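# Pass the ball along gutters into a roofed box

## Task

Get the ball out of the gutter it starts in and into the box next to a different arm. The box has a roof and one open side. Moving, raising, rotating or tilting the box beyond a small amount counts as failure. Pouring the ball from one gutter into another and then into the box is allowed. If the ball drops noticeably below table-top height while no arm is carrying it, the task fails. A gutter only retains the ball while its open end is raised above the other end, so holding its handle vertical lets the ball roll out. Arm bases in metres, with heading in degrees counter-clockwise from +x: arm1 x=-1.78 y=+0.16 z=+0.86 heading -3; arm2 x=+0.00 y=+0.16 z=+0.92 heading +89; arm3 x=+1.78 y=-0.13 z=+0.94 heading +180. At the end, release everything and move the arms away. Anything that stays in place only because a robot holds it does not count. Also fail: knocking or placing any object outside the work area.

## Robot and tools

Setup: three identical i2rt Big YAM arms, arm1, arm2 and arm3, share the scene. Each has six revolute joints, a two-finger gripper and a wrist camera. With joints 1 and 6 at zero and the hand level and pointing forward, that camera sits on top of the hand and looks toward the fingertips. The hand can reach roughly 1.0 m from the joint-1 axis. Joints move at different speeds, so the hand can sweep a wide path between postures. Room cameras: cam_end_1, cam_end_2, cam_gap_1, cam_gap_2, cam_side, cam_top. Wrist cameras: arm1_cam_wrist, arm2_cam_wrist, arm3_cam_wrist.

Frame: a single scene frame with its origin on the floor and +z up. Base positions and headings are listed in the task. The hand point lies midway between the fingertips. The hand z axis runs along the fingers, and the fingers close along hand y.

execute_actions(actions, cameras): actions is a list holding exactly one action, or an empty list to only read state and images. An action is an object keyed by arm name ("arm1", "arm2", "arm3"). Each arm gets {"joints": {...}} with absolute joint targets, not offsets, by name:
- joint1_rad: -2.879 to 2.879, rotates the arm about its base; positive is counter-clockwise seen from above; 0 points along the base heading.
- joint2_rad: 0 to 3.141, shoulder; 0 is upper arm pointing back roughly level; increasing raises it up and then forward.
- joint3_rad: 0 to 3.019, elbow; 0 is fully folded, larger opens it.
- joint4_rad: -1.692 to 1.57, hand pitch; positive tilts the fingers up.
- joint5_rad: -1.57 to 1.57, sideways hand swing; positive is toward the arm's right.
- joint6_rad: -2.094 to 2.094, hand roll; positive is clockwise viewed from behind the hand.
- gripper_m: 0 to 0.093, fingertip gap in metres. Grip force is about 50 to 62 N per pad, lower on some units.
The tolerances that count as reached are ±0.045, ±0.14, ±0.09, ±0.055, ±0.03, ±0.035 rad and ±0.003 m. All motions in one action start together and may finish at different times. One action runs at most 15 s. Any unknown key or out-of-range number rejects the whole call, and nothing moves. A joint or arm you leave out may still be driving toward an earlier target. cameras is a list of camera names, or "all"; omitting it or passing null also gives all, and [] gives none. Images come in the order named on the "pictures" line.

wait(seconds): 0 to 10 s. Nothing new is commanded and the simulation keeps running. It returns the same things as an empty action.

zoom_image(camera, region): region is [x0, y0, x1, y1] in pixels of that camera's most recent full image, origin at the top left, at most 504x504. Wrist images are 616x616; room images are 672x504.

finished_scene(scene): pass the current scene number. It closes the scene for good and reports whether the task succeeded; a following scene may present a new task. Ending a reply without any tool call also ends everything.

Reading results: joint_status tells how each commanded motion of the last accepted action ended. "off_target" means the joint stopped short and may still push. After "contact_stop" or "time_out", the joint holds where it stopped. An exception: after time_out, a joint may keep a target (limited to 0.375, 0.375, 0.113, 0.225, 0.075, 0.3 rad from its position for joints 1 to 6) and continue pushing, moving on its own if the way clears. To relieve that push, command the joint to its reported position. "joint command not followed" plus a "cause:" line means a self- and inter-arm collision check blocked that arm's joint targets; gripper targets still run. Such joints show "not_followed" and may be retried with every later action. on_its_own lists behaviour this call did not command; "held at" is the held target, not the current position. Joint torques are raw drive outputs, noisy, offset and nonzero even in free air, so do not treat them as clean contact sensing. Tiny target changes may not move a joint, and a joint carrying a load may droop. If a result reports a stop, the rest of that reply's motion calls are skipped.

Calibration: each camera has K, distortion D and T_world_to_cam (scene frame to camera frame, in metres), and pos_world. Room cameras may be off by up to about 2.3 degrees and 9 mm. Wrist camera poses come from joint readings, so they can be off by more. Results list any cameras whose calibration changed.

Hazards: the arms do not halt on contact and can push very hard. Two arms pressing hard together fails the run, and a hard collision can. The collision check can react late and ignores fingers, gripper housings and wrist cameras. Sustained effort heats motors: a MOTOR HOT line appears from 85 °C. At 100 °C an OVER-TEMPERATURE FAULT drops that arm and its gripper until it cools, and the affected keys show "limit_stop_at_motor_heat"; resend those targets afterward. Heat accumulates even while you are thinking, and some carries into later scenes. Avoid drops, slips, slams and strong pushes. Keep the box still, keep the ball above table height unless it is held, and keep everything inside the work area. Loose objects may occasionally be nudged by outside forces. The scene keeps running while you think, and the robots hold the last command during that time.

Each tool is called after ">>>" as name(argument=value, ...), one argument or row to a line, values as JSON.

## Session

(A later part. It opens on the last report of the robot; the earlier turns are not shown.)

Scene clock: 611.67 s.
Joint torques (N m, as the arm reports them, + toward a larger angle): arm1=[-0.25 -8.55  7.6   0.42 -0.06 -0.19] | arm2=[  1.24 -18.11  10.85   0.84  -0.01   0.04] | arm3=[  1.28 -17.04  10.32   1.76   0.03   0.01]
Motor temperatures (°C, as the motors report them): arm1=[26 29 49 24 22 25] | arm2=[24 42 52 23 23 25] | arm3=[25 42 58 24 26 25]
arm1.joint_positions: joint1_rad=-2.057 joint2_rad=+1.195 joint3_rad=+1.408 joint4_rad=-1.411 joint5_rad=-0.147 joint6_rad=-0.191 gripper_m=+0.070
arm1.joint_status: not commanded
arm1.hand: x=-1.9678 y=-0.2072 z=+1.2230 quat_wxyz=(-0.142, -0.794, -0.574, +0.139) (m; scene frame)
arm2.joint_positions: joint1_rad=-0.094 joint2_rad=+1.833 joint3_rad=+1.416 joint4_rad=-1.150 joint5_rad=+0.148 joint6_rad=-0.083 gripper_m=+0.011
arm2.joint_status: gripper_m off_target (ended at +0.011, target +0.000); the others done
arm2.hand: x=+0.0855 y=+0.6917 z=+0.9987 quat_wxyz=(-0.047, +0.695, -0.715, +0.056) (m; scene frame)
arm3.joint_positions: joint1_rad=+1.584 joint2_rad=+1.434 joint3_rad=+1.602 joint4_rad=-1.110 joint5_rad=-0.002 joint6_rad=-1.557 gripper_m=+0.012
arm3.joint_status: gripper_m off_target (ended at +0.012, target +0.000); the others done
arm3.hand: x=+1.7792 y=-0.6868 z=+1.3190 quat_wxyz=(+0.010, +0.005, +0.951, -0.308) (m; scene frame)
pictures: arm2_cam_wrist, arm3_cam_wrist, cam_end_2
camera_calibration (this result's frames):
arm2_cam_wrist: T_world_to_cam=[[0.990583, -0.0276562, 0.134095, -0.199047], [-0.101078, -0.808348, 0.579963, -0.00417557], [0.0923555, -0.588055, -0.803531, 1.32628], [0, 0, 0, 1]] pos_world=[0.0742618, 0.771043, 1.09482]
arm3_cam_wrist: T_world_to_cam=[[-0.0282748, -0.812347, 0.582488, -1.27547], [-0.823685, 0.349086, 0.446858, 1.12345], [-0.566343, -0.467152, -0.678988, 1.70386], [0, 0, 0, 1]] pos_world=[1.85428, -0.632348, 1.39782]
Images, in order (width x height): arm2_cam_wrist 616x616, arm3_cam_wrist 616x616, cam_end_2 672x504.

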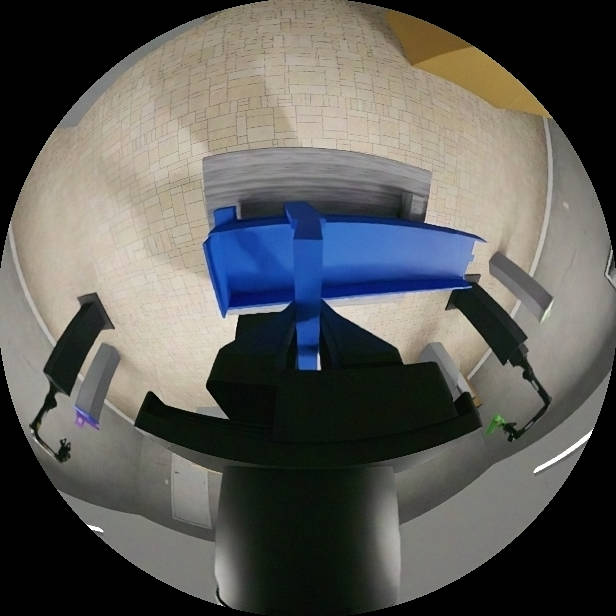

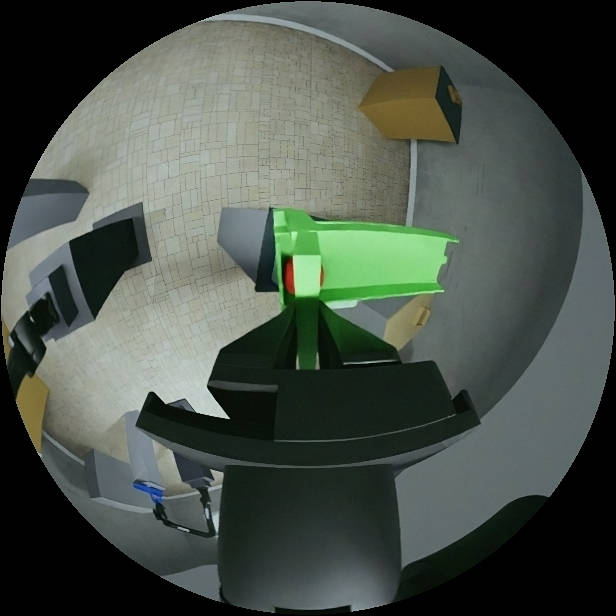

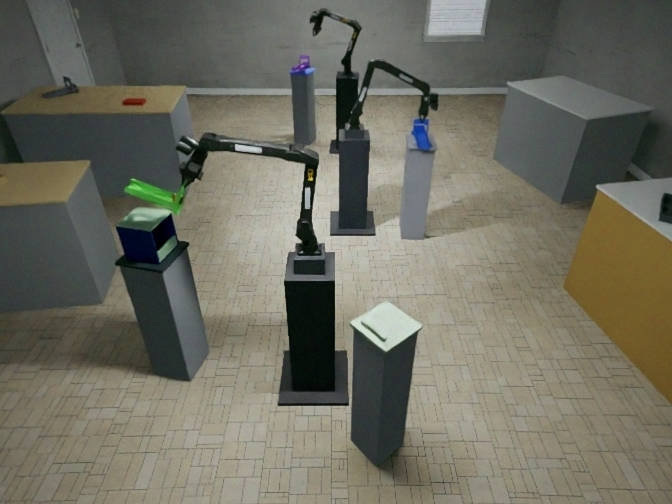

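>>> execute_actions(
  actions=[
    {"arm2":{"joints":{"joint2_rad":1.85,"joint3_rad":1.43,"joint4_rad":-1.12,"gripper_m":0.0}},"arm3":{"joints":{"joint2_rad":1.0,"joint3_rad":1.2,"joint4_rad":-1.0,"gripper_m":0.0}}},
  ],
  cameras=["cam_end_2","arm2_cam_wrist","arm3_cam_wrist"],
)

Scene clock: 624.73 s.
Joint torques (N m, as the arm reports them, + toward a larger angle): arm1=[-0.38 -8.44  7.56  0.39 -0.05 -0.19] | arm2=[  1.21 -15.8   10.9    1.15   0.     0.03] | arm3=[ 0.38 -6.71 10.05  2.18  0.05  0.05]
Motor temperatures (°C, as the motors report them): arm1=[26 29 48 24 22 25] | arm2=[24 42 51 23 23 25] | arm3=[25 41 58 24 26 25]
arm1.joint_positions: joint1_rad=-2.057 joint2_rad=+1.195 joint3_rad=+1.408 joint4_rad=-1.411 joint5_rad=-0.147 joint6_rad=-0.191 gripper_m=+0.070
arm1.joint_status: not commanded
arm1.hand: x=-1.9678 y=-0.2072 z=+1.2230 quat_wxyz=(-0.142, -0.794, -0.574, +0.139) (m; scene frame)
arm2.joint_positions: joint1_rad=-0.094 joint2_rad=+1.833 joint3_rad=+1.416 joint4_rad=-1.138 joint5_rad=+0.147 joint6_rad=-0.083 gripper_m=+0.011
arm2.joint_status: gripper_m off_target (ended at +0.011, target +0.000); the others done
arm2.hand: x=+0.0858 y=+0.6949 z=+0.9987 quat_wxyz=(-0.052, +0.695, -0.716, +0.052) (m; scene frame)
arm3.joint_positions: joint1_rad=+1.584 joint2_rad=+1.007 joint3_rad=+1.187 joint4_rad=-1.026 joint5_rad=-0.002 joint6_rad=-1.557 gripper_m=+0.012
arm3.joint_status: gripper_m off_target (ended at +0.012, target +0.000); the others done
arm3.hand: x=+1.7781 y=-0.5439 z=+1.3106 quat_wxyz=(+0.010, +0.005, +0.935, -0.354) (m; scene frame)
pictures: arm2_cam_wrist, arm3_cam_wrist, cam_end_2
camera_calibration (this result's frames):
arm2_cam_wrist: T_world_to_cam=[[0.990427, -0.0297853, 0.134784, -0.198444], [-0.102008, -0.815772, 0.569307, 0.0142751], [0.0929963, -0.577606, -0.811001, 1.32826], [0, 0, 0, 1]] pos_world=[0.0744776, 0.772945, 1.09584]
arm3_cam_wrist: T_world_to_cam=[[-0.0296546, -0.752646, 0.657757, -1.21824], [-0.823099, 0.391745, 0.41115, 1.14536], [-0.567123, -0.529207, -0.631119, 1.6693], [0, 0, 0, 1]] pos_world=[1.85332, -0.482186, 1.38392]
Images, in order (width x height): arm2_cam_wrist 616x616, arm3_cam_wrist 616x616, cam_end_2 672x504.

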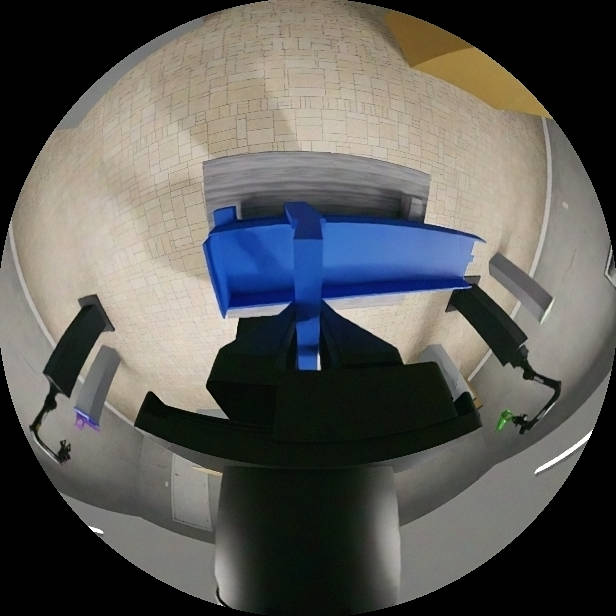

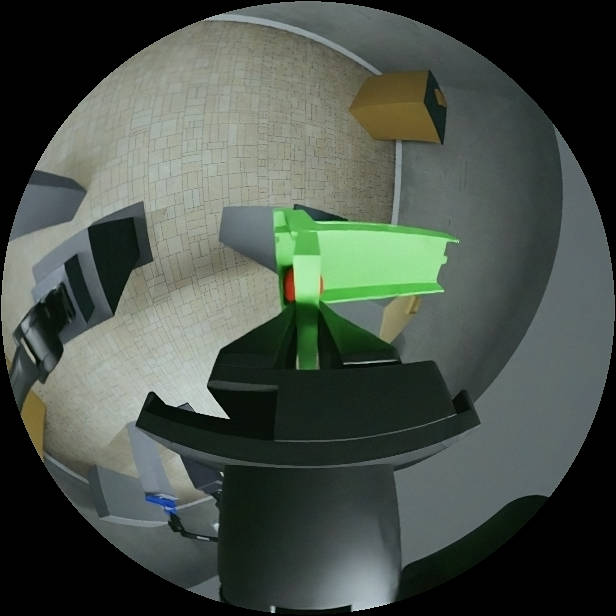

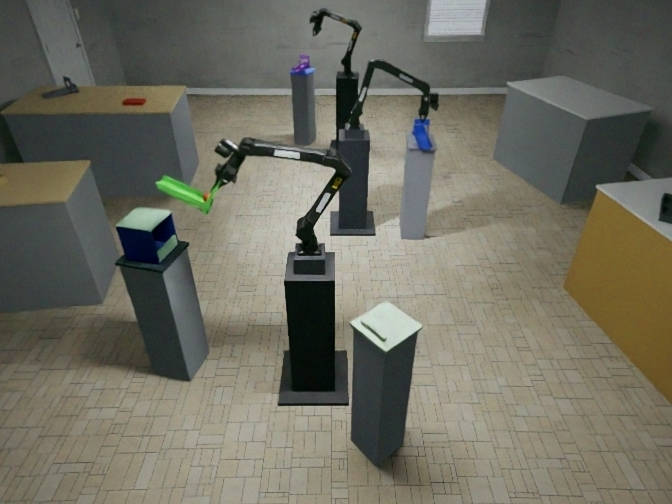

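>>> execute_actions(
  actions=[
    {"arm2":{"joints":{"gripper_m":0.07}},"arm3":{"joints":{"joint3_rad":0.95,"gripper_m":0.0}}},
  ],
  cameras=["cam_end_2","arm3_cam_wrist","cam_side"],
)

Scene clock: 636.17 s.
Joint torques (N m, as the arm reports them, + toward a larger angle): arm1=[-0.33 -8.52  7.59  0.38 -0.06 -0.19] | arm2=[  1.16 -15.83  10.99   1.09   0.04   0.03] | arm3=[ 0.07 -8.11 10.31  1.4   0.02  0.  ]
Motor temperatures (°C, as the motors report them): arm1=[26 29 48 24 22 25] | arm2=[24 42 51 23 23 25] | arm3=[25 39 57 24 26 25]
arm1.joint_positions: joint1_rad=-2.057 joint2_rad=+1.195 joint3_rad=+1.408 joint4_rad=-1.411 joint5_rad=-0.147 joint6_rad=-0.191 gripper_m=+0.070
arm1.joint_status: not commanded
arm1.hand: x=-1.9678 y=-0.2072 z=+1.2230 quat_wxyz=(-0.142, -0.794, -0.574, +0.139) (m; scene frame)
arm2.joint_positions: joint1_rad=-0.094 joint2_rad=+1.833 joint3_rad=+1.416 joint4_rad=-1.136 joint5_rad=+0.146 joint6_rad=-0.083 gripper_m=+0.070
arm2.joint_status: all done
arm2.hand: x=+0.0856 y=+0.6952 z=+0.9987 quat_wxyz=(-0.052, +0.694, -0.716, +0.051) (m; scene frame)
arm3.joint_positions: joint1_rad=+1.584 joint2_rad=+1.014 joint3_rad=+0.924 joint4_rad=-1.018 joint5_rad=-0.002 joint6_rad=-1.557 gripper_m=+0.012
arm3.joint_status: gripper_m off_target (ended at +0.012, target +0.000); the others done
arm3.hand: x=+1.7795 y=-0.4974 z=+1.1732 quat_wxyz=(+0.009, +0.004, +0.973, -0.229) (m; scene frame)
pictures: arm3_cam_wrist, cam_end_2, cam_side
camera_calibration (this result's frames):
arm3_cam_wrist: T_world_to_cam=[[-0.0258835, -0.897278, 0.440706, -0.9168], [-0.823335, 0.269167, 0.499668, 1.02042], [-0.566965, -0.349915, -0.745728, 1.83129], [0, 0, 0, 1]] pos_world=[1.8547, -0.456492, 1.25981]
Images, in order (width x height): arm3_cam_wrist 616x616, cam_end_2 672x504, cam_side 672x504.

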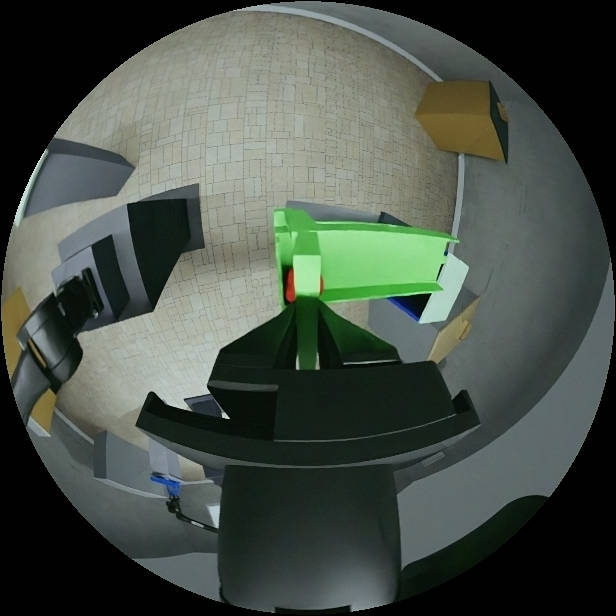

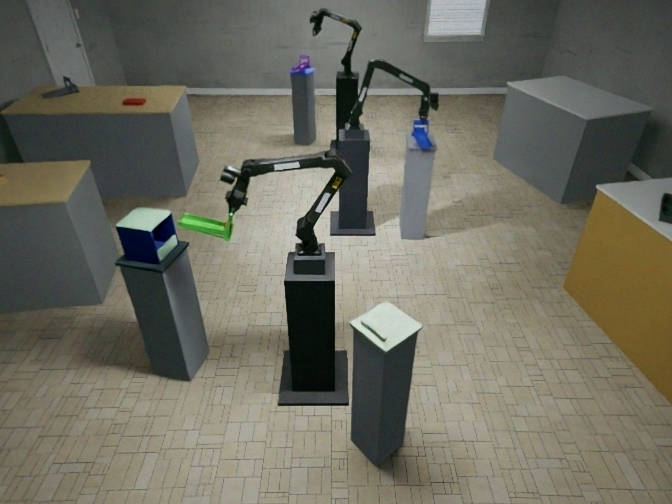

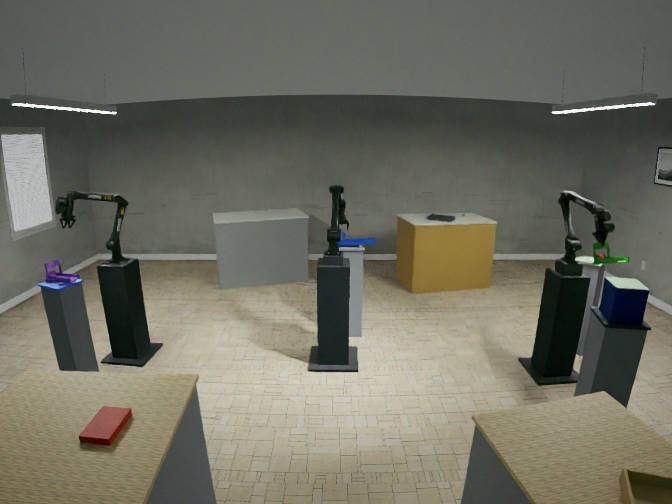

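>>> zoom_image(
  camera="arm3_cam_wrist",
  region=[340, 200, 500, 360],
)

>>> zoom_image(
  camera="cam_end_2",
  region=[100, 170, 260, 290],
)

Region (340, 200, 500, 360) of arm3_cam_wrist's 616x616 image, scaled by 3.150, with more detail than that image has.

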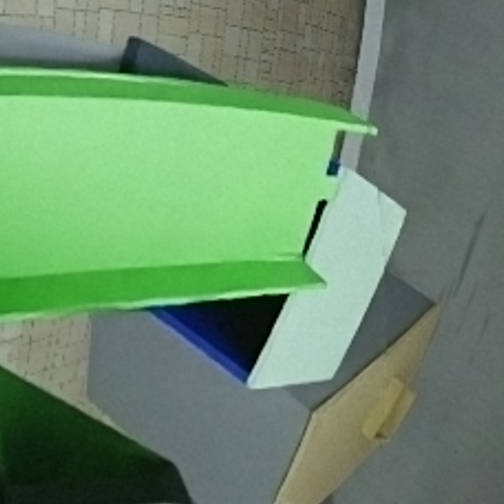

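Region (100, 170, 260, 290) of cam_end_2's 672x504 image, scaled by 3.150, with more detail than that image has; it fills the top 378 rows of this view, and the rest is white.

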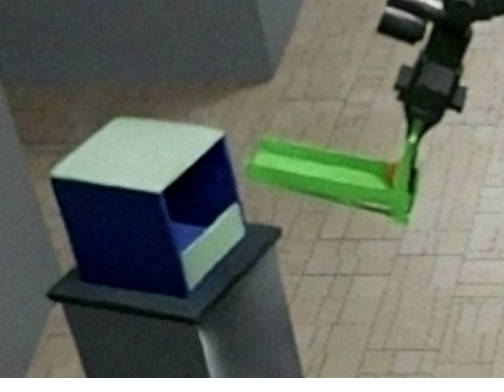

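>>> execute_actions(
  actions=[
    {"arm2":{"joints":{"joint2_rad":1.62,"joint3_rad":1.46,"joint4_rad":-1.25,"gripper_m":0.07}},"arm3":{"joints":{"joint1_rad":1.414,"joint3_rad":1.09,"joint4_rad":-0.93,"gripper_m":0.0}}},
  ],
  cameras=["cam_end_2","arm3_cam_wrist","cam_side"],
)

>>> zoom_image(
  camera="arm3_cam_wrist",
  region=[340, 200, 500, 360],
)

Scene clock: 741.60 s.
Joint torques (N m, as the arm reports them, + toward a larger angle): arm1=[-0.18 -8.43  7.57  0.39 -0.07 -0.19] | arm2=[  1.24 -12.83  12.73   0.14   0.04   0.03] | arm3=[ 0.43 -7.49 13.09  1.81 -0.06  0.01]
Motor temperatures (°C, as the motors report them): arm1=[26 27 47 24 22 25] | arm2=[24 41 50 23 23 25] | arm3=[25 35 59 24 26 25]
arm1.joint_positions: joint1_rad=-2.057 joint2_rad=+1.195 joint3_rad=+1.408 joint4_rad=-1.411 joint5_rad=-0.147 joint6_rad=-0.191 gripper_m=+0.070
arm1.joint_status: not commanded
arm1.hand: x=-1.9678 y=-0.2072 z=+1.2230 quat_wxyz=(-0.142, -0.794, -0.574, +0.139) (m; scene frame)
arm2.joint_positions: joint1_rad=-0.094 joint2_rad=+1.599 joint3_rad=+1.440 joint4_rad=-1.236 joint5_rad=+0.146 joint6_rad=-0.083 gripper_m=+0.070
arm2.joint_status: all done
arm2.hand: x=+0.0837 y=+0.6767 z=+1.1252 quat_wxyz=(-0.113, +0.688, -0.717, +0.001) (m; scene frame)
arm3.joint_positions: joint1_rad=+1.414 joint2_rad=+1.014 joint3_rad=+1.031 joint4_rad=-0.949 joint5_rad=+0.001 joint6_rad=-1.557 gripper_m=+0.012
arm3.joint_status: gripper_m off_target (ended at +0.012, target +0.000); the others done
arm3.hand: x=+1.7095 y=-0.5302 z=+1.2355 quat_wxyz=(-0.018, +0.086, +0.946, -0.312) (m; scene frame)
pictures: arm3_cam_wrist, cam_end_2, cam_side
camera_calibration (this result's frames):
arm3_cam_wrist: T_world_to_cam=[[-0.164495, -0.791293, 0.588894, -0.865487], [-0.749902, 0.488166, 0.446476, 0.996772], [-0.640771, -0.36817, -0.673694, 1.85411], [0, 0, 0, 1]] pos_world=[1.79317, -0.488817, 1.31375]
Images, in order (width x height): arm3_cam_wrist 616x616, cam_end_2 672x504, cam_side 672x504.

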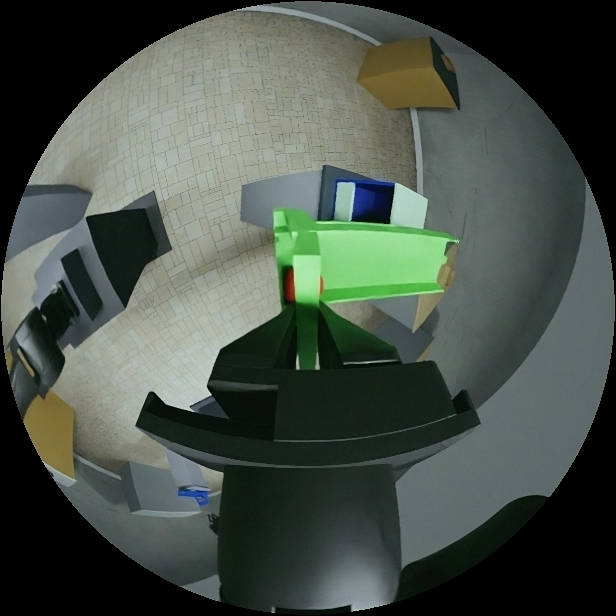

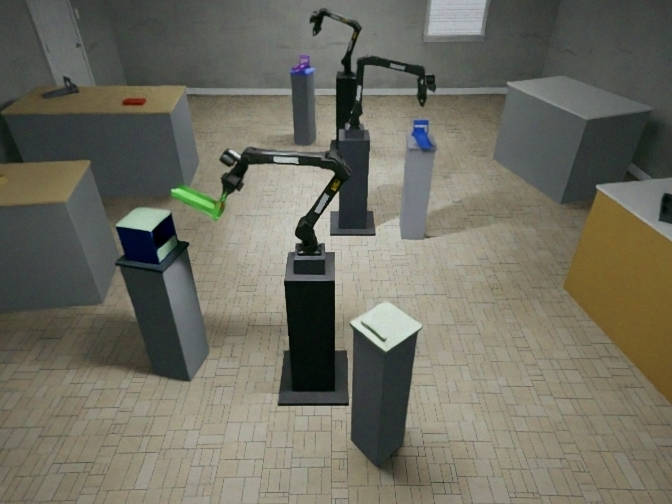

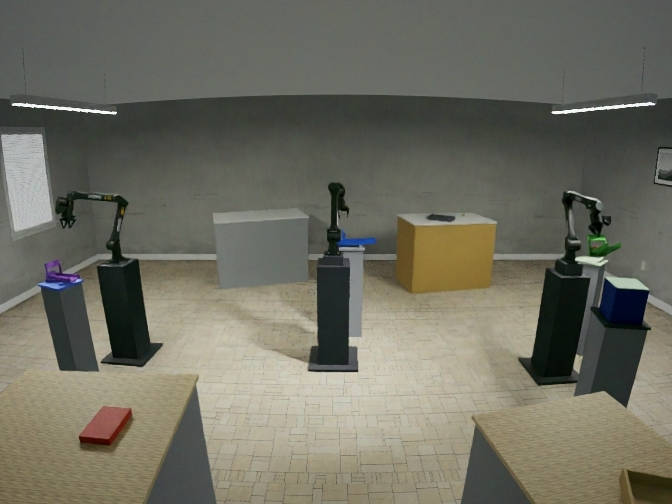

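Region (340, 200, 500, 360) of arm3_cam_wrist's 616x616 image, scaled by 3.150, with more detail than that image has.

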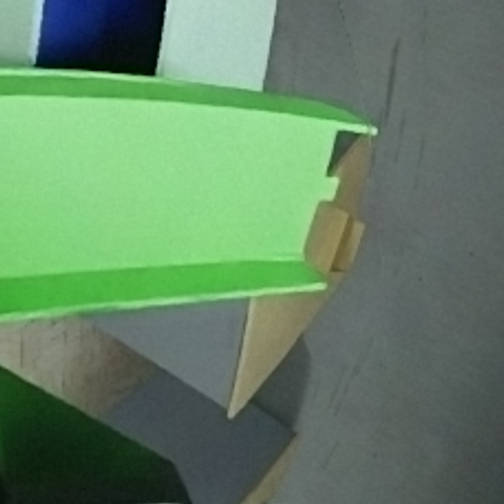

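>>> zoom_image(
  camera="arm3_cam_wrist",
  region=[300, 150, 460, 250],
)

>>> zoom_image(
  camera="cam_end_2",
  region=[100, 150, 260, 290],
)

Region (300, 150, 460, 250) of arm3_cam_wrist's 616x616 image, scaled by 3.150, with more detail than that image has; it fills the top 315 rows of this view, and the rest is white.

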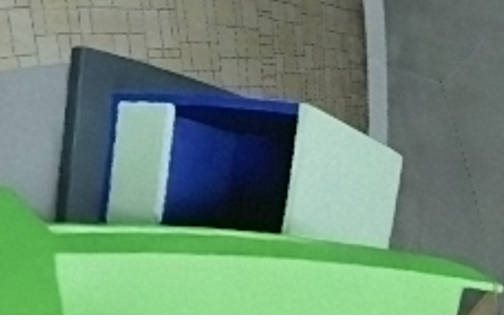

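Region (100, 150, 260, 290) of cam_end_2's 672x504 image, scaled by 3.150, with more detail than that image has; it fills the top 441 rows of this view, and the rest is white.

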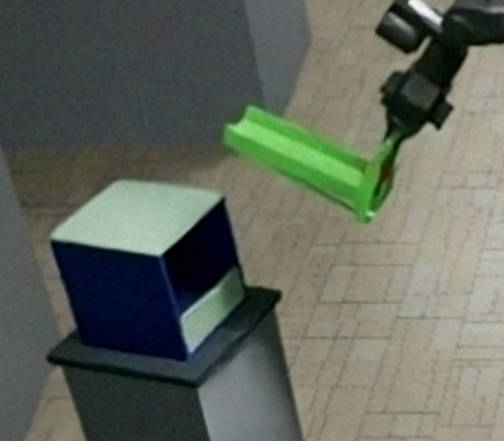

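>>> execute_actions(
  actions=[
    {"arm2":{"joints":{"joint2_rad":1.2,"joint3_rad":1.3}},"arm3":{"joints":{"joint1_rad":1.42,"joint2_rad":1.27,"gripper_m":0.0}}},
  ],
  cameras=["cam_end_2","arm3_cam_wrist"],
)

>>> zoom_image(
  camera="cam_end_2",
  region=[100, 150, 260, 290],
)

Scene clock: 784.37 s.
Joint torques (N m, as the arm reports them, + toward a larger angle): arm1=[-0.24 -8.39  7.59  0.38 -0.06 -0.18] | arm2=[ 1.18 -6.9  12.88  0.71  0.03  0.04] | arm3=[  0.9  -12.97  12.41   1.52  -0.1    0.02]
Motor temperatures (°C, as the motors report them): arm1=[26 27 47 24 22 25] | arm2=[24 39 51 23 23 25] | arm3=[25 34 65 24 26 25]
arm1.joint_positions: joint1_rad=-2.057 joint2_rad=+1.195 joint3_rad=+1.408 joint4_rad=-1.411 joint5_rad=-0.147 joint6_rad=-0.191 gripper_m=+0.070
arm1.joint_status: not commanded
arm1.hand: x=-1.9678 y=-0.2072 z=+1.2230 quat_wxyz=(-0.142, -0.794, -0.574, +0.139) (m; scene frame)
arm2.joint_positions: joint1_rad=-0.094 joint2_rad=+1.191 joint3_rad=+1.286 joint4_rad=-1.238 joint5_rad=+0.146 joint6_rad=-0.083 gripper_m=+0.070
arm2.joint_status: all done
arm2.hand: x=+0.0733 y=+0.5832 z=+1.2401 quat_wxyz=(-0.207, +0.668, -0.710, -0.079) (m; scene frame)
arm3.joint_positions: joint1_rad=+1.414 joint2_rad=+1.295 joint3_rad=+1.031 joint4_rad=-0.948 joint5_rad=+0.001 joint6_rad=-1.557 gripper_m=+0.012
arm3.joint_status: gripper_m off_target (ended at +0.012, target +0.000); the others done
arm3.hand: x=+1.7059 y=-0.5608 z=+1.1220 quat_wxyz=(-0.008, +0.088, +0.980, -0.177) (m; scene frame)
pictures: arm3_cam_wrist, cam_end_2
camera_calibration (this result's frames):
arm3_cam_wrist: T_world_to_cam=[[-0.18287, -0.921436, 0.342804, -0.588947], [-0.773621, 0.350038, 0.52819, 0.930962], [-0.606687, -0.16861, -0.776853, 1.93358], [0, 0, 0, 1]] pos_world=[1.78559, -0.542529, 1.21227]
Images, in order (width x height): arm3_cam_wrist 616x616, cam_end_2 672x504.

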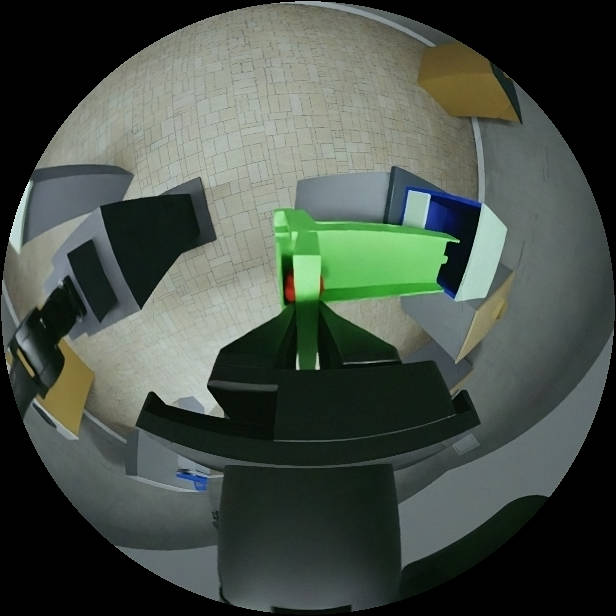

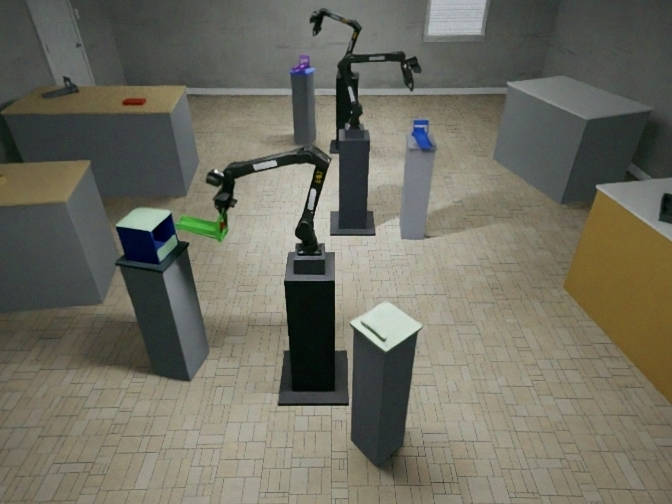

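Region (100, 150, 260, 290) of cam_end_2's 672x504 image, scaled by 3.150, with more detail than that image has; it fills the top 441 rows of this view, and the rest is white.

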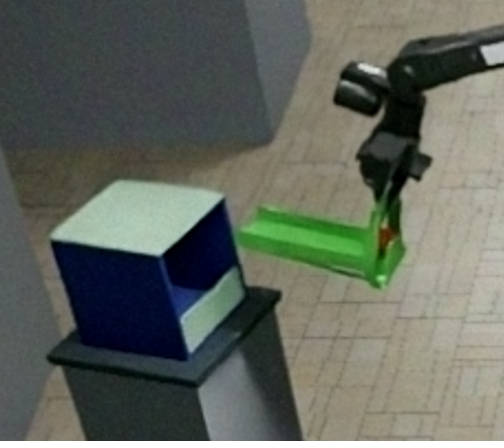

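>>> zoom_image(
  camera="arm3_cam_wrist",
  region=[380, 160, 540, 320],
)

Region (380, 160, 540, 320) of arm3_cam_wrist's 616x616 image, scaled by 3.150, with more detail than that image has.

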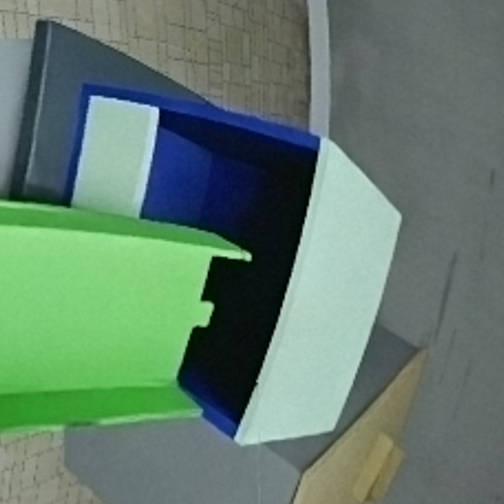

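>>> execute_actions(
  actions=[
    {"arm3":{"joints":{"joint3_rad":1.14,"joint4_rad":-0.87,"gripper_m":0.0}}},
  ],
  cameras=["cam_end_2"],
)

Scene clock: 832.23 s.
Joint torques (N m, as the arm reports them, + toward a larger angle): arm1=[-0.33 -8.47  7.59  0.4  -0.06 -0.19] | arm2=[ 1.19 -7.82 12.73  0.69  0.03  0.03] | arm3=[  0.47 -13.29  13.07   1.83  -0.03   0.04]
Motor temperatures (°C, as the motors report them): arm1=[26 27 47 24 22 25] | arm2=[24 37 52 23 23 25] | arm3=[25 34 65 24 26 25]
arm1.joint_positions: joint1_rad=-2.057 joint2_rad=+1.195 joint3_rad=+1.408 joint4_rad=-1.411 joint5_rad=-0.147 joint6_rad=-0.191 gripper_m=+0.070
arm1.joint_status: not commanded
arm1.hand: x=-1.9678 y=-0.2072 z=+1.2230 quat_wxyz=(-0.142, -0.794, -0.574, +0.139) (m; scene frame)
arm2.joint_positions: joint1_rad=-0.094 joint2_rad=+1.191 joint3_rad=+1.286 joint4_rad=-1.238 joint5_rad=+0.146 joint6_rad=-0.083 gripper_m=+0.070
arm2.joint_status: not commanded
arm2.hand: x=+0.0733 y=+0.5832 z=+1.2401 quat_wxyz=(-0.207, +0.668, -0.710, -0.079) (m; scene frame)
arm3.joint_positions: joint1_rad=+1.414 joint2_rad=+1.294 joint3_rad=+1.075 joint4_rad=-0.890 joint5_rad=+0.001 joint6_rad=-1.557 gripper_m=+0.012
arm3.joint_status: gripper_m off_target (ended at +0.012, target +0.000); the others done
arm3.hand: x=+1.7012 y=-0.5876 z=+1.1484 quat_wxyz=(-0.011, +0.087, +0.970, -0.227) (m; scene frame)
pictures: cam_end_2
Images, in order (width x height): cam_end_2 672x504.

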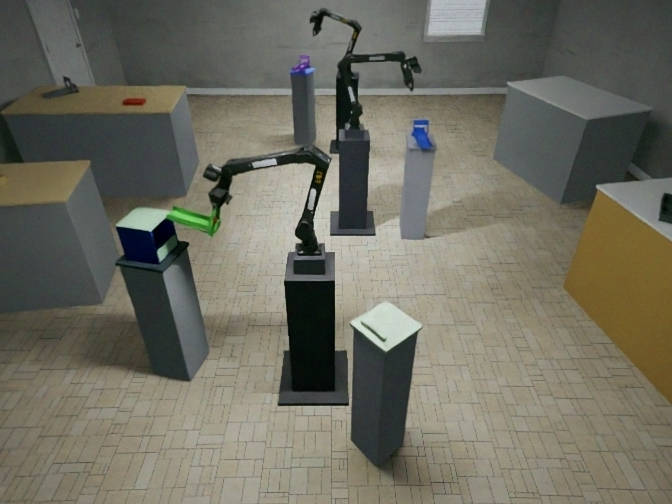

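>>> execute_actions(
  actions=[
    {"arm3":{"joints":{"joint2_rad":1.48,"gripper_m":0.0}}},
  ],
  cameras=["cam_end_2","arm3_cam_wrist"],
)

>>> zoom_image(
  camera="cam_end_2",
  region=[100, 170, 260, 290],
)

>>> zoom_image(
  camera="arm3_cam_wrist",
  region=[380, 160, 540, 320],
)

Scene clock: 843.10 s.
Joint torques (N m, as the arm reports them, + toward a larger angle): arm1=[-0.32 -8.4   7.58  0.38 -0.06 -0.19] | arm2=[ 1.25 -7.74 12.74  0.7   0.04  0.04] | arm3=[  0.56 -17.2   11.52   1.2   -0.08   0.01]
Motor temperatures (°C, as the motors report them): arm1=[26 27 47 24 22 25] | arm2=[24 37 52 23 23 25] | arm3=[25 34 66 24 26 25]
arm1.joint_positions: joint1_rad=-2.057 joint2_rad=+1.195 joint3_rad=+1.408 joint4_rad=-1.411 joint5_rad=-0.147 joint6_rad=-0.191 gripper_m=+0.070
arm1.joint_status: not commanded
arm1.hand: x=-1.9678 y=-0.2072 z=+1.2230 quat_wxyz=(-0.142, -0.794, -0.574, +0.139) (m; scene frame)
arm2.joint_positions: joint1_rad=-0.094 joint2_rad=+1.191 joint3_rad=+1.286 joint4_rad=-1.238 joint5_rad=+0.146 joint6_rad=-0.083 gripper_m=+0.070
arm2.joint_status: not commanded
arm2.hand: x=+0.0733 y=+0.5832 z=+1.2401 quat_wxyz=(-0.207, +0.668, -0.710, -0.079) (m; scene frame)
arm3.joint_positions: joint1_rad=+1.414 joint2_rad=+1.509 joint3_rad=+1.084 joint4_rad=-0.886 joint5_rad=+0.001 joint6_rad=-1.557 gripper_m=+0.012
arm3.joint_status: gripper_m off_target (ended at +0.012, target +0.000); the others done
arm3.hand: x=+1.7005 y=-0.5987 z=+1.0558 quat_wxyz=(-0.004, +0.088, +0.988, -0.128) (m; scene frame)
pictures: arm3_cam_wrist, cam_end_2
camera_calibration (this result's frames):
arm3_cam_wrist: T_world_to_cam=[[-0.186491, -0.950504, 0.248523, -0.513887], [-0.782636, 0.296642, 0.547252, 0.938247], [-0.593888, -0.0924454, -0.799219, 1.91991], [0, 0, 0, 1]] pos_world=[1.77868, -0.589288, 1.14868]
Images, in order (width x height): arm3_cam_wrist 616x616, cam_end_2 672x504.

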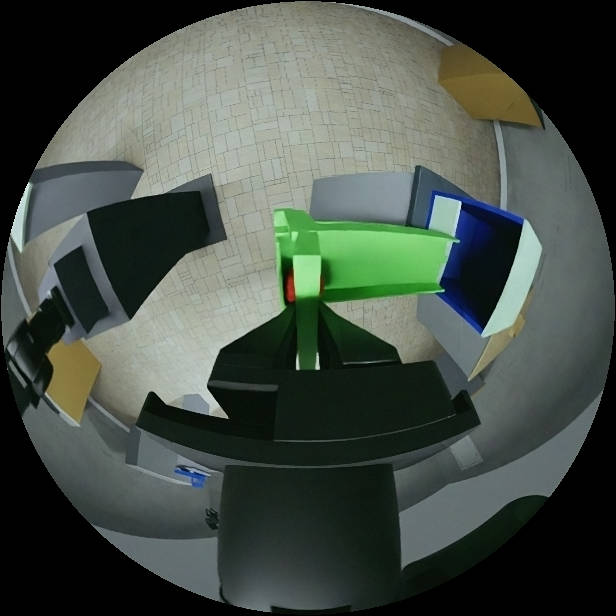

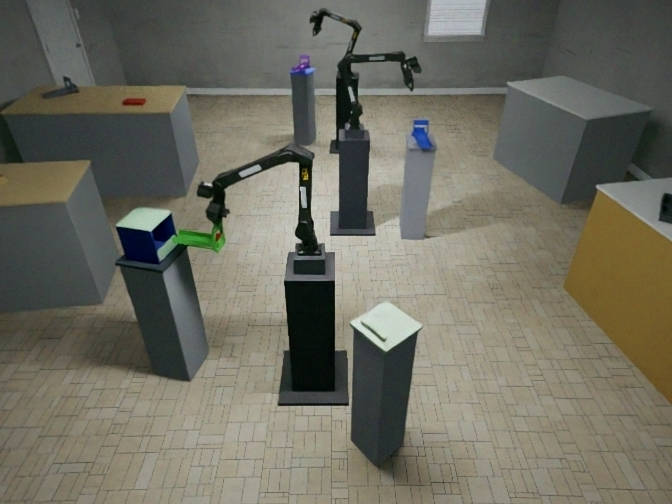

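Region (100, 170, 260, 290) of cam_end_2's 672x504 image, scaled by 3.150, with more detail than that image has; it fills the top 378 rows of this view, and the rest is white.

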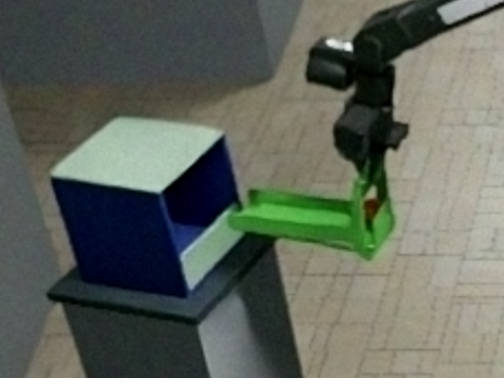

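Region (380, 160, 540, 320) of arm3_cam_wrist's 616x616 image, scaled by 3.150, with more detail than that image has.

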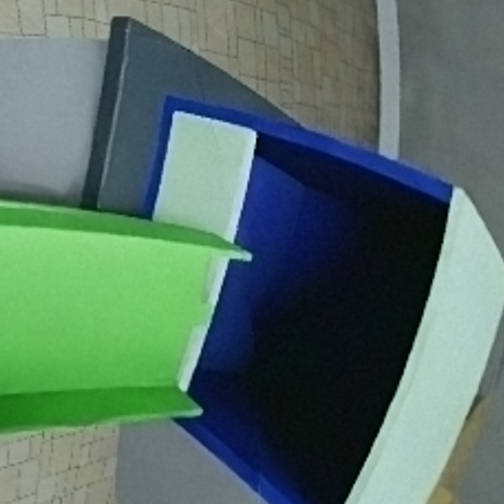

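>>> execute_actions(
  actions=[
    {"arm3":{"joints":{"joint2_rad":1.585,"joint3_rad":1.265,"joint4_rad":-0.90,"gripper_m":0.0}}},
  ],
  cameras=["cam_end_2","arm3_cam_wrist"],
)

>>> zoom_image(
  camera="cam_end_2",
  region=[100, 170, 260, 290],
)

Scene clock: 856.70 s.
Joint torques (N m, as the arm reports them, + toward a larger angle): arm1=[-0.32 -8.46  7.55  0.39 -0.06 -0.19] | arm2=[ 1.26 -7.81 12.75  0.67  0.03  0.04] | arm3=[  0.42 -16.    12.     0.79  -0.09  -0.03]
Motor temperatures (°C, as the motors report them): arm1=[26 27 47 24 22 25] | arm2=[24 37 52 23 23 25] | arm3=[25 35 65 24 26 25]
arm1.joint_positions: joint1_rad=-2.057 joint2_rad=+1.195 joint3_rad=+1.408 joint4_rad=-1.411 joint5_rad=-0.147 joint6_rad=-0.191 gripper_m=+0.070
arm1.joint_status: not commanded
arm1.hand: x=-1.9678 y=-0.2072 z=+1.2230 quat_wxyz=(-0.142, -0.794, -0.574, +0.139) (m; scene frame)
arm2.joint_positions: joint1_rad=-0.094 joint2_rad=+1.191 joint3_rad=+1.286 joint4_rad=-1.238 joint5_rad=+0.146 joint6_rad=-0.083 gripper_m=+0.070
arm2.joint_status: not commanded
arm2.hand: x=+0.0733 y=+0.5832 z=+1.2401 quat_wxyz=(-0.207, +0.668, -0.710, -0.079) (m; scene frame)
arm3.joint_positions: joint1_rad=+1.414 joint2_rad=+1.591 joint3_rad=+1.208 joint4_rad=-0.902 joint5_rad=+0.001 joint6_rad=-1.557 gripper_m=+0.012
arm3.joint_status: gripper_m off_target (ended at +0.012, target +0.000); the others done
arm3.hand: x=+1.6933 y=-0.6414 z=+1.0672 quat_wxyz=(-0.005, +0.088, +0.986, -0.140) (m; scene frame)
pictures: arm3_cam_wrist, cam_end_2
camera_calibration (this result's frames):
arm3_cam_wrist: T_world_to_cam=[[-0.185703, -0.943867, 0.273183, -0.582004], [-0.780281, 0.31063, 0.542836, 0.948777], [-0.597224, -0.112353, -0.794167, 1.90829], [0, 0, 0, 1]] pos_world=[1.77191, -0.62965, 1.15947]
Images, in order (width x height): arm3_cam_wrist 616x616, cam_end_2 672x504.

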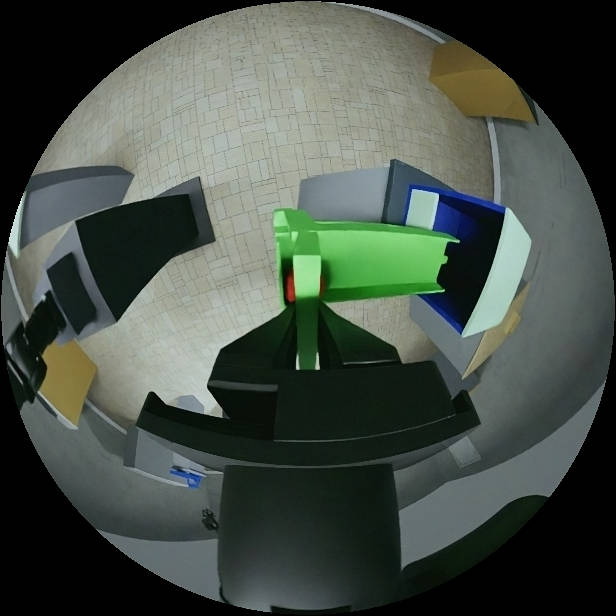

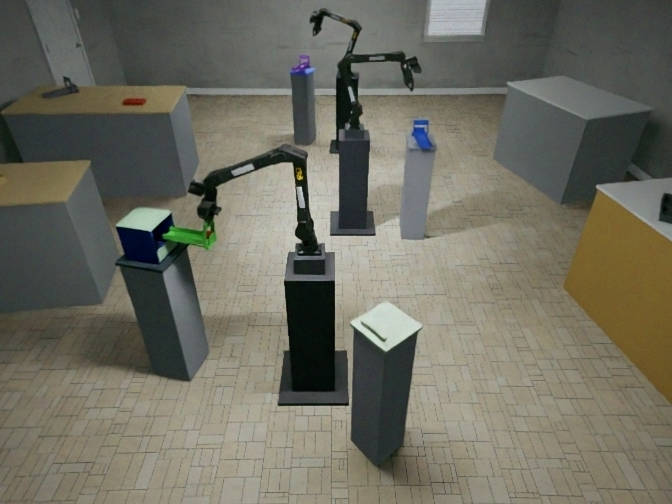

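Region (100, 170, 260, 290) of cam_end_2's 672x504 image, scaled by 3.150, with more detail than that image has; it fills the top 378 rows of this view, and the rest is white.

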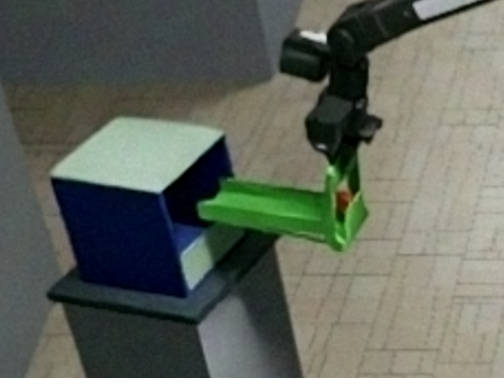

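>>> execute_actions(
  actions=[
    {"arm3":{"joints":{"joint2_rad":1.70,"joint3_rad":1.39,"joint4_rad":-0.93,"gripper_m":0.0}}},
  ],
  cameras=["cam_end_2","arm3_cam_wrist"],
)

>>> zoom_image(
  camera="cam_end_2",
  region=[100, 170, 260, 290],
)

Scene clock: 864.43 s.
Joint torques (N m, as the arm reports them, + toward a larger angle): arm1=[-0.35 -8.46  7.55  0.39 -0.06 -0.18] | arm2=[ 1.23 -7.8  12.74  0.67  0.04  0.04] | arm3=[  0.52 -19.49  11.66   0.5   -0.12   0.01]
Motor temperatures (°C, as the motors report them): arm1=[26 27 47 24 22 25] | arm2=[24 36 52 23 23 25] | arm3=[25 35 65 24 26 25]
arm1.joint_positions: joint1_rad=-2.057 joint2_rad=+1.195 joint3_rad=+1.408 joint4_rad=-1.411 joint5_rad=-0.147 joint6_rad=-0.191 gripper_m=+0.070
arm1.joint_status: not commanded
arm1.hand: x=-1.9678 y=-0.2072 z=+1.2230 quat_wxyz=(-0.142, -0.794, -0.574, +0.139) (m; scene frame)
arm2.joint_positions: joint1_rad=-0.094 joint2_rad=+1.191 joint3_rad=+1.286 joint4_rad=-1.238 joint5_rad=+0.146 joint6_rad=-0.083 gripper_m=+0.070
arm2.joint_status: not commanded
arm2.hand: x=+0.0733 y=+0.5832 z=+1.2401 quat_wxyz=(-0.207, +0.668, -0.710, -0.079) (m; scene frame)
arm3.joint_positions: joint1_rad=+1.414 joint2_rad=+1.713 joint3_rad=+1.329 joint4_rad=-0.931 joint5_rad=+0.001 joint6_rad=-1.557 gripper_m=+0.012
arm3.joint_status: gripper_m off_target (ended at +0.012, target +0.000); the others done
arm3.hand: x=+1.6873 y=-0.6792 z=+1.0528 quat_wxyz=(-0.004, +0.088, +0.988, -0.126) (m; scene frame)
pictures: arm3_cam_wrist, cam_end_2
camera_calibration (this result's frames):
arm3_cam_wrist: T_world_to_cam=[[-0.18661, -0.951534, 0.244459, -0.588324], [-0.783023, 0.294335, 0.547943, 0.951819], [-0.593339, -0.089165, -0.799999, 1.90432], [0, 0, 0, 1]] pos_world=[1.76542, -0.670165, 1.14573]
Images, in order (width x height): arm3_cam_wrist 616x616, cam_end_2 672x504.

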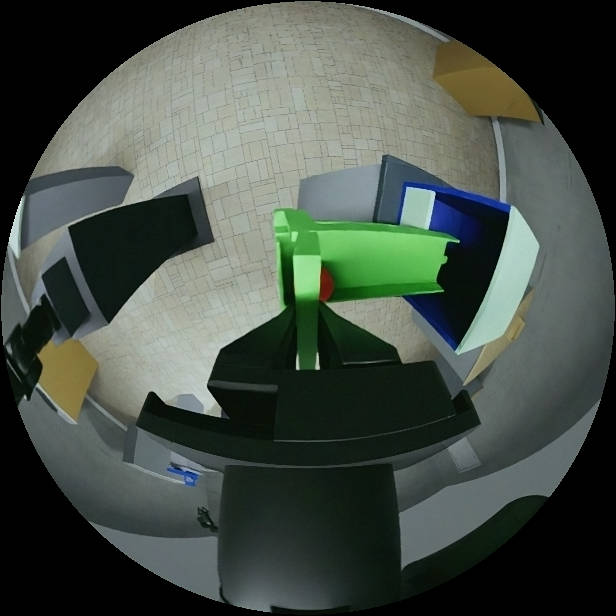

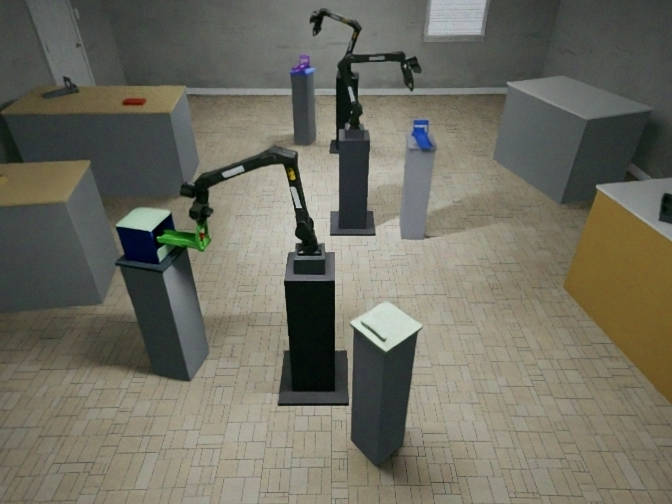

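Region (100, 170, 260, 290) of cam_end_2's 672x504 image, scaled by 3.150, with more detail than that image has; it fills the top 378 rows of this view, and the rest is white.

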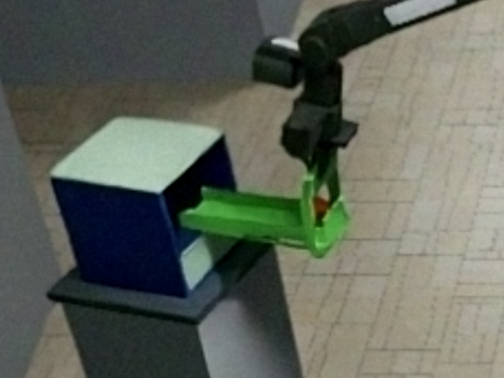

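>>> execute_actions(
  actions=[
    {"arm3":{"joints":{"joint2_rad":1.80,"joint3_rad":1.53,"joint4_rad":-0.965,"gripper_m":0.0}}},
  ],
  cameras=["cam_end_2","arm3_cam_wrist"],
)

>>> zoom_image(
  camera="cam_end_2",
  region=[100, 170, 260, 290],
)

Scene clock: 872.50 s.
Joint torques (N m, as the arm reports them, + toward a larger angle): arm1=[-0.26 -8.49  7.59  0.39 -0.06 -0.18] | arm2=[ 1.18 -7.71 12.77  0.67  0.04  0.03] | arm3=[  0.43 -20.    12.57   0.52  -0.06   0.03]
Motor temperatures (°C, as the motors report them): arm1=[26 27 47 24 22 25] | arm2=[24 36 52 23 23 25] | arm3=[25 35 65 24 26 25]
arm1.joint_positions: joint1_rad=-2.057 joint2_rad=+1.195 joint3_rad=+1.408 joint4_rad=-1.411 joint5_rad=-0.147 joint6_rad=-0.191 gripper_m=+0.070
arm1.joint_status: not commanded
arm1.hand: x=-1.9678 y=-0.2072 z=+1.2230 quat_wxyz=(-0.142, -0.794, -0.574, +0.139) (m; scene frame)
arm2.joint_positions: joint1_rad=-0.094 joint2_rad=+1.191 joint3_rad=+1.286 joint4_rad=-1.238 joint5_rad=+0.146 joint6_rad=-0.083 gripper_m=+0.070
arm2.joint_status: not commanded
arm2.hand: x=+0.0733 y=+0.5832 z=+1.2401 quat_wxyz=(-0.207, +0.668, -0.710, -0.079) (m; scene frame)
arm3.joint_positions: joint1_rad=+1.414 joint2_rad=+1.810 joint3_rad=+1.465 joint4_rad=-0.965 joint5_rad=+0.001 joint6_rad=-1.557 gripper_m=+0.012
arm3.joint_status: gripper_m off_target (ended at +0.012, target +0.000); the others done
arm3.hand: x=+1.6806 y=-0.7199 z=+1.0536 quat_wxyz=(-0.004, +0.088, +0.988, -0.128) (m; scene frame)
pictures: arm3_cam_wrist, cam_end_2
camera_calibration (this result's frames):
arm3_cam_wrist: T_world_to_cam=[[-0.186458, -0.95022, 0.249631, -0.633269], [-0.78253, 0.297271, 0.547062, 0.960302], [-0.594038, -0.0933395, -0.799004, 1.89451], [0, 0, 0, 1]] pos_world=[1.75879, -0.710382, 1.14646]
Images, in order (width x height): arm3_cam_wrist 616x616, cam_end_2 672x504.

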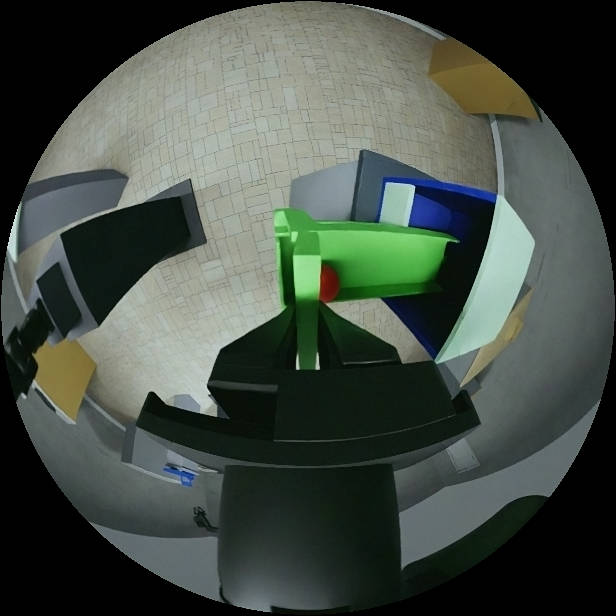

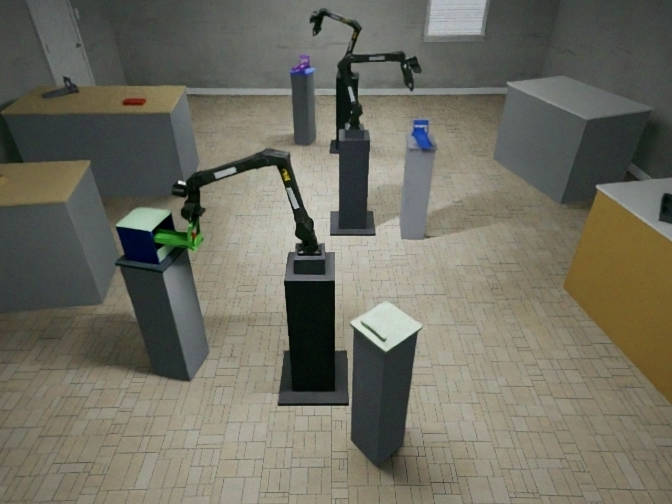

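Region (100, 170, 260, 290) of cam_end_2's 672x504 image, scaled by 3.150, with more detail than that image has; it fills the top 378 rows of this view, and the rest is white.

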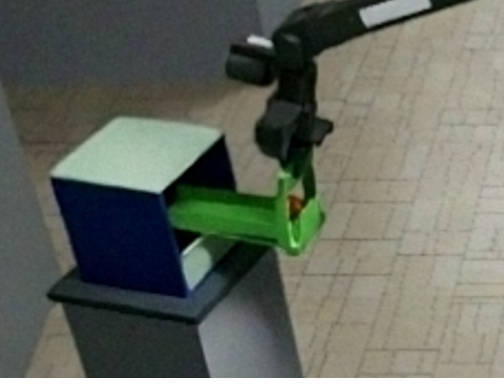

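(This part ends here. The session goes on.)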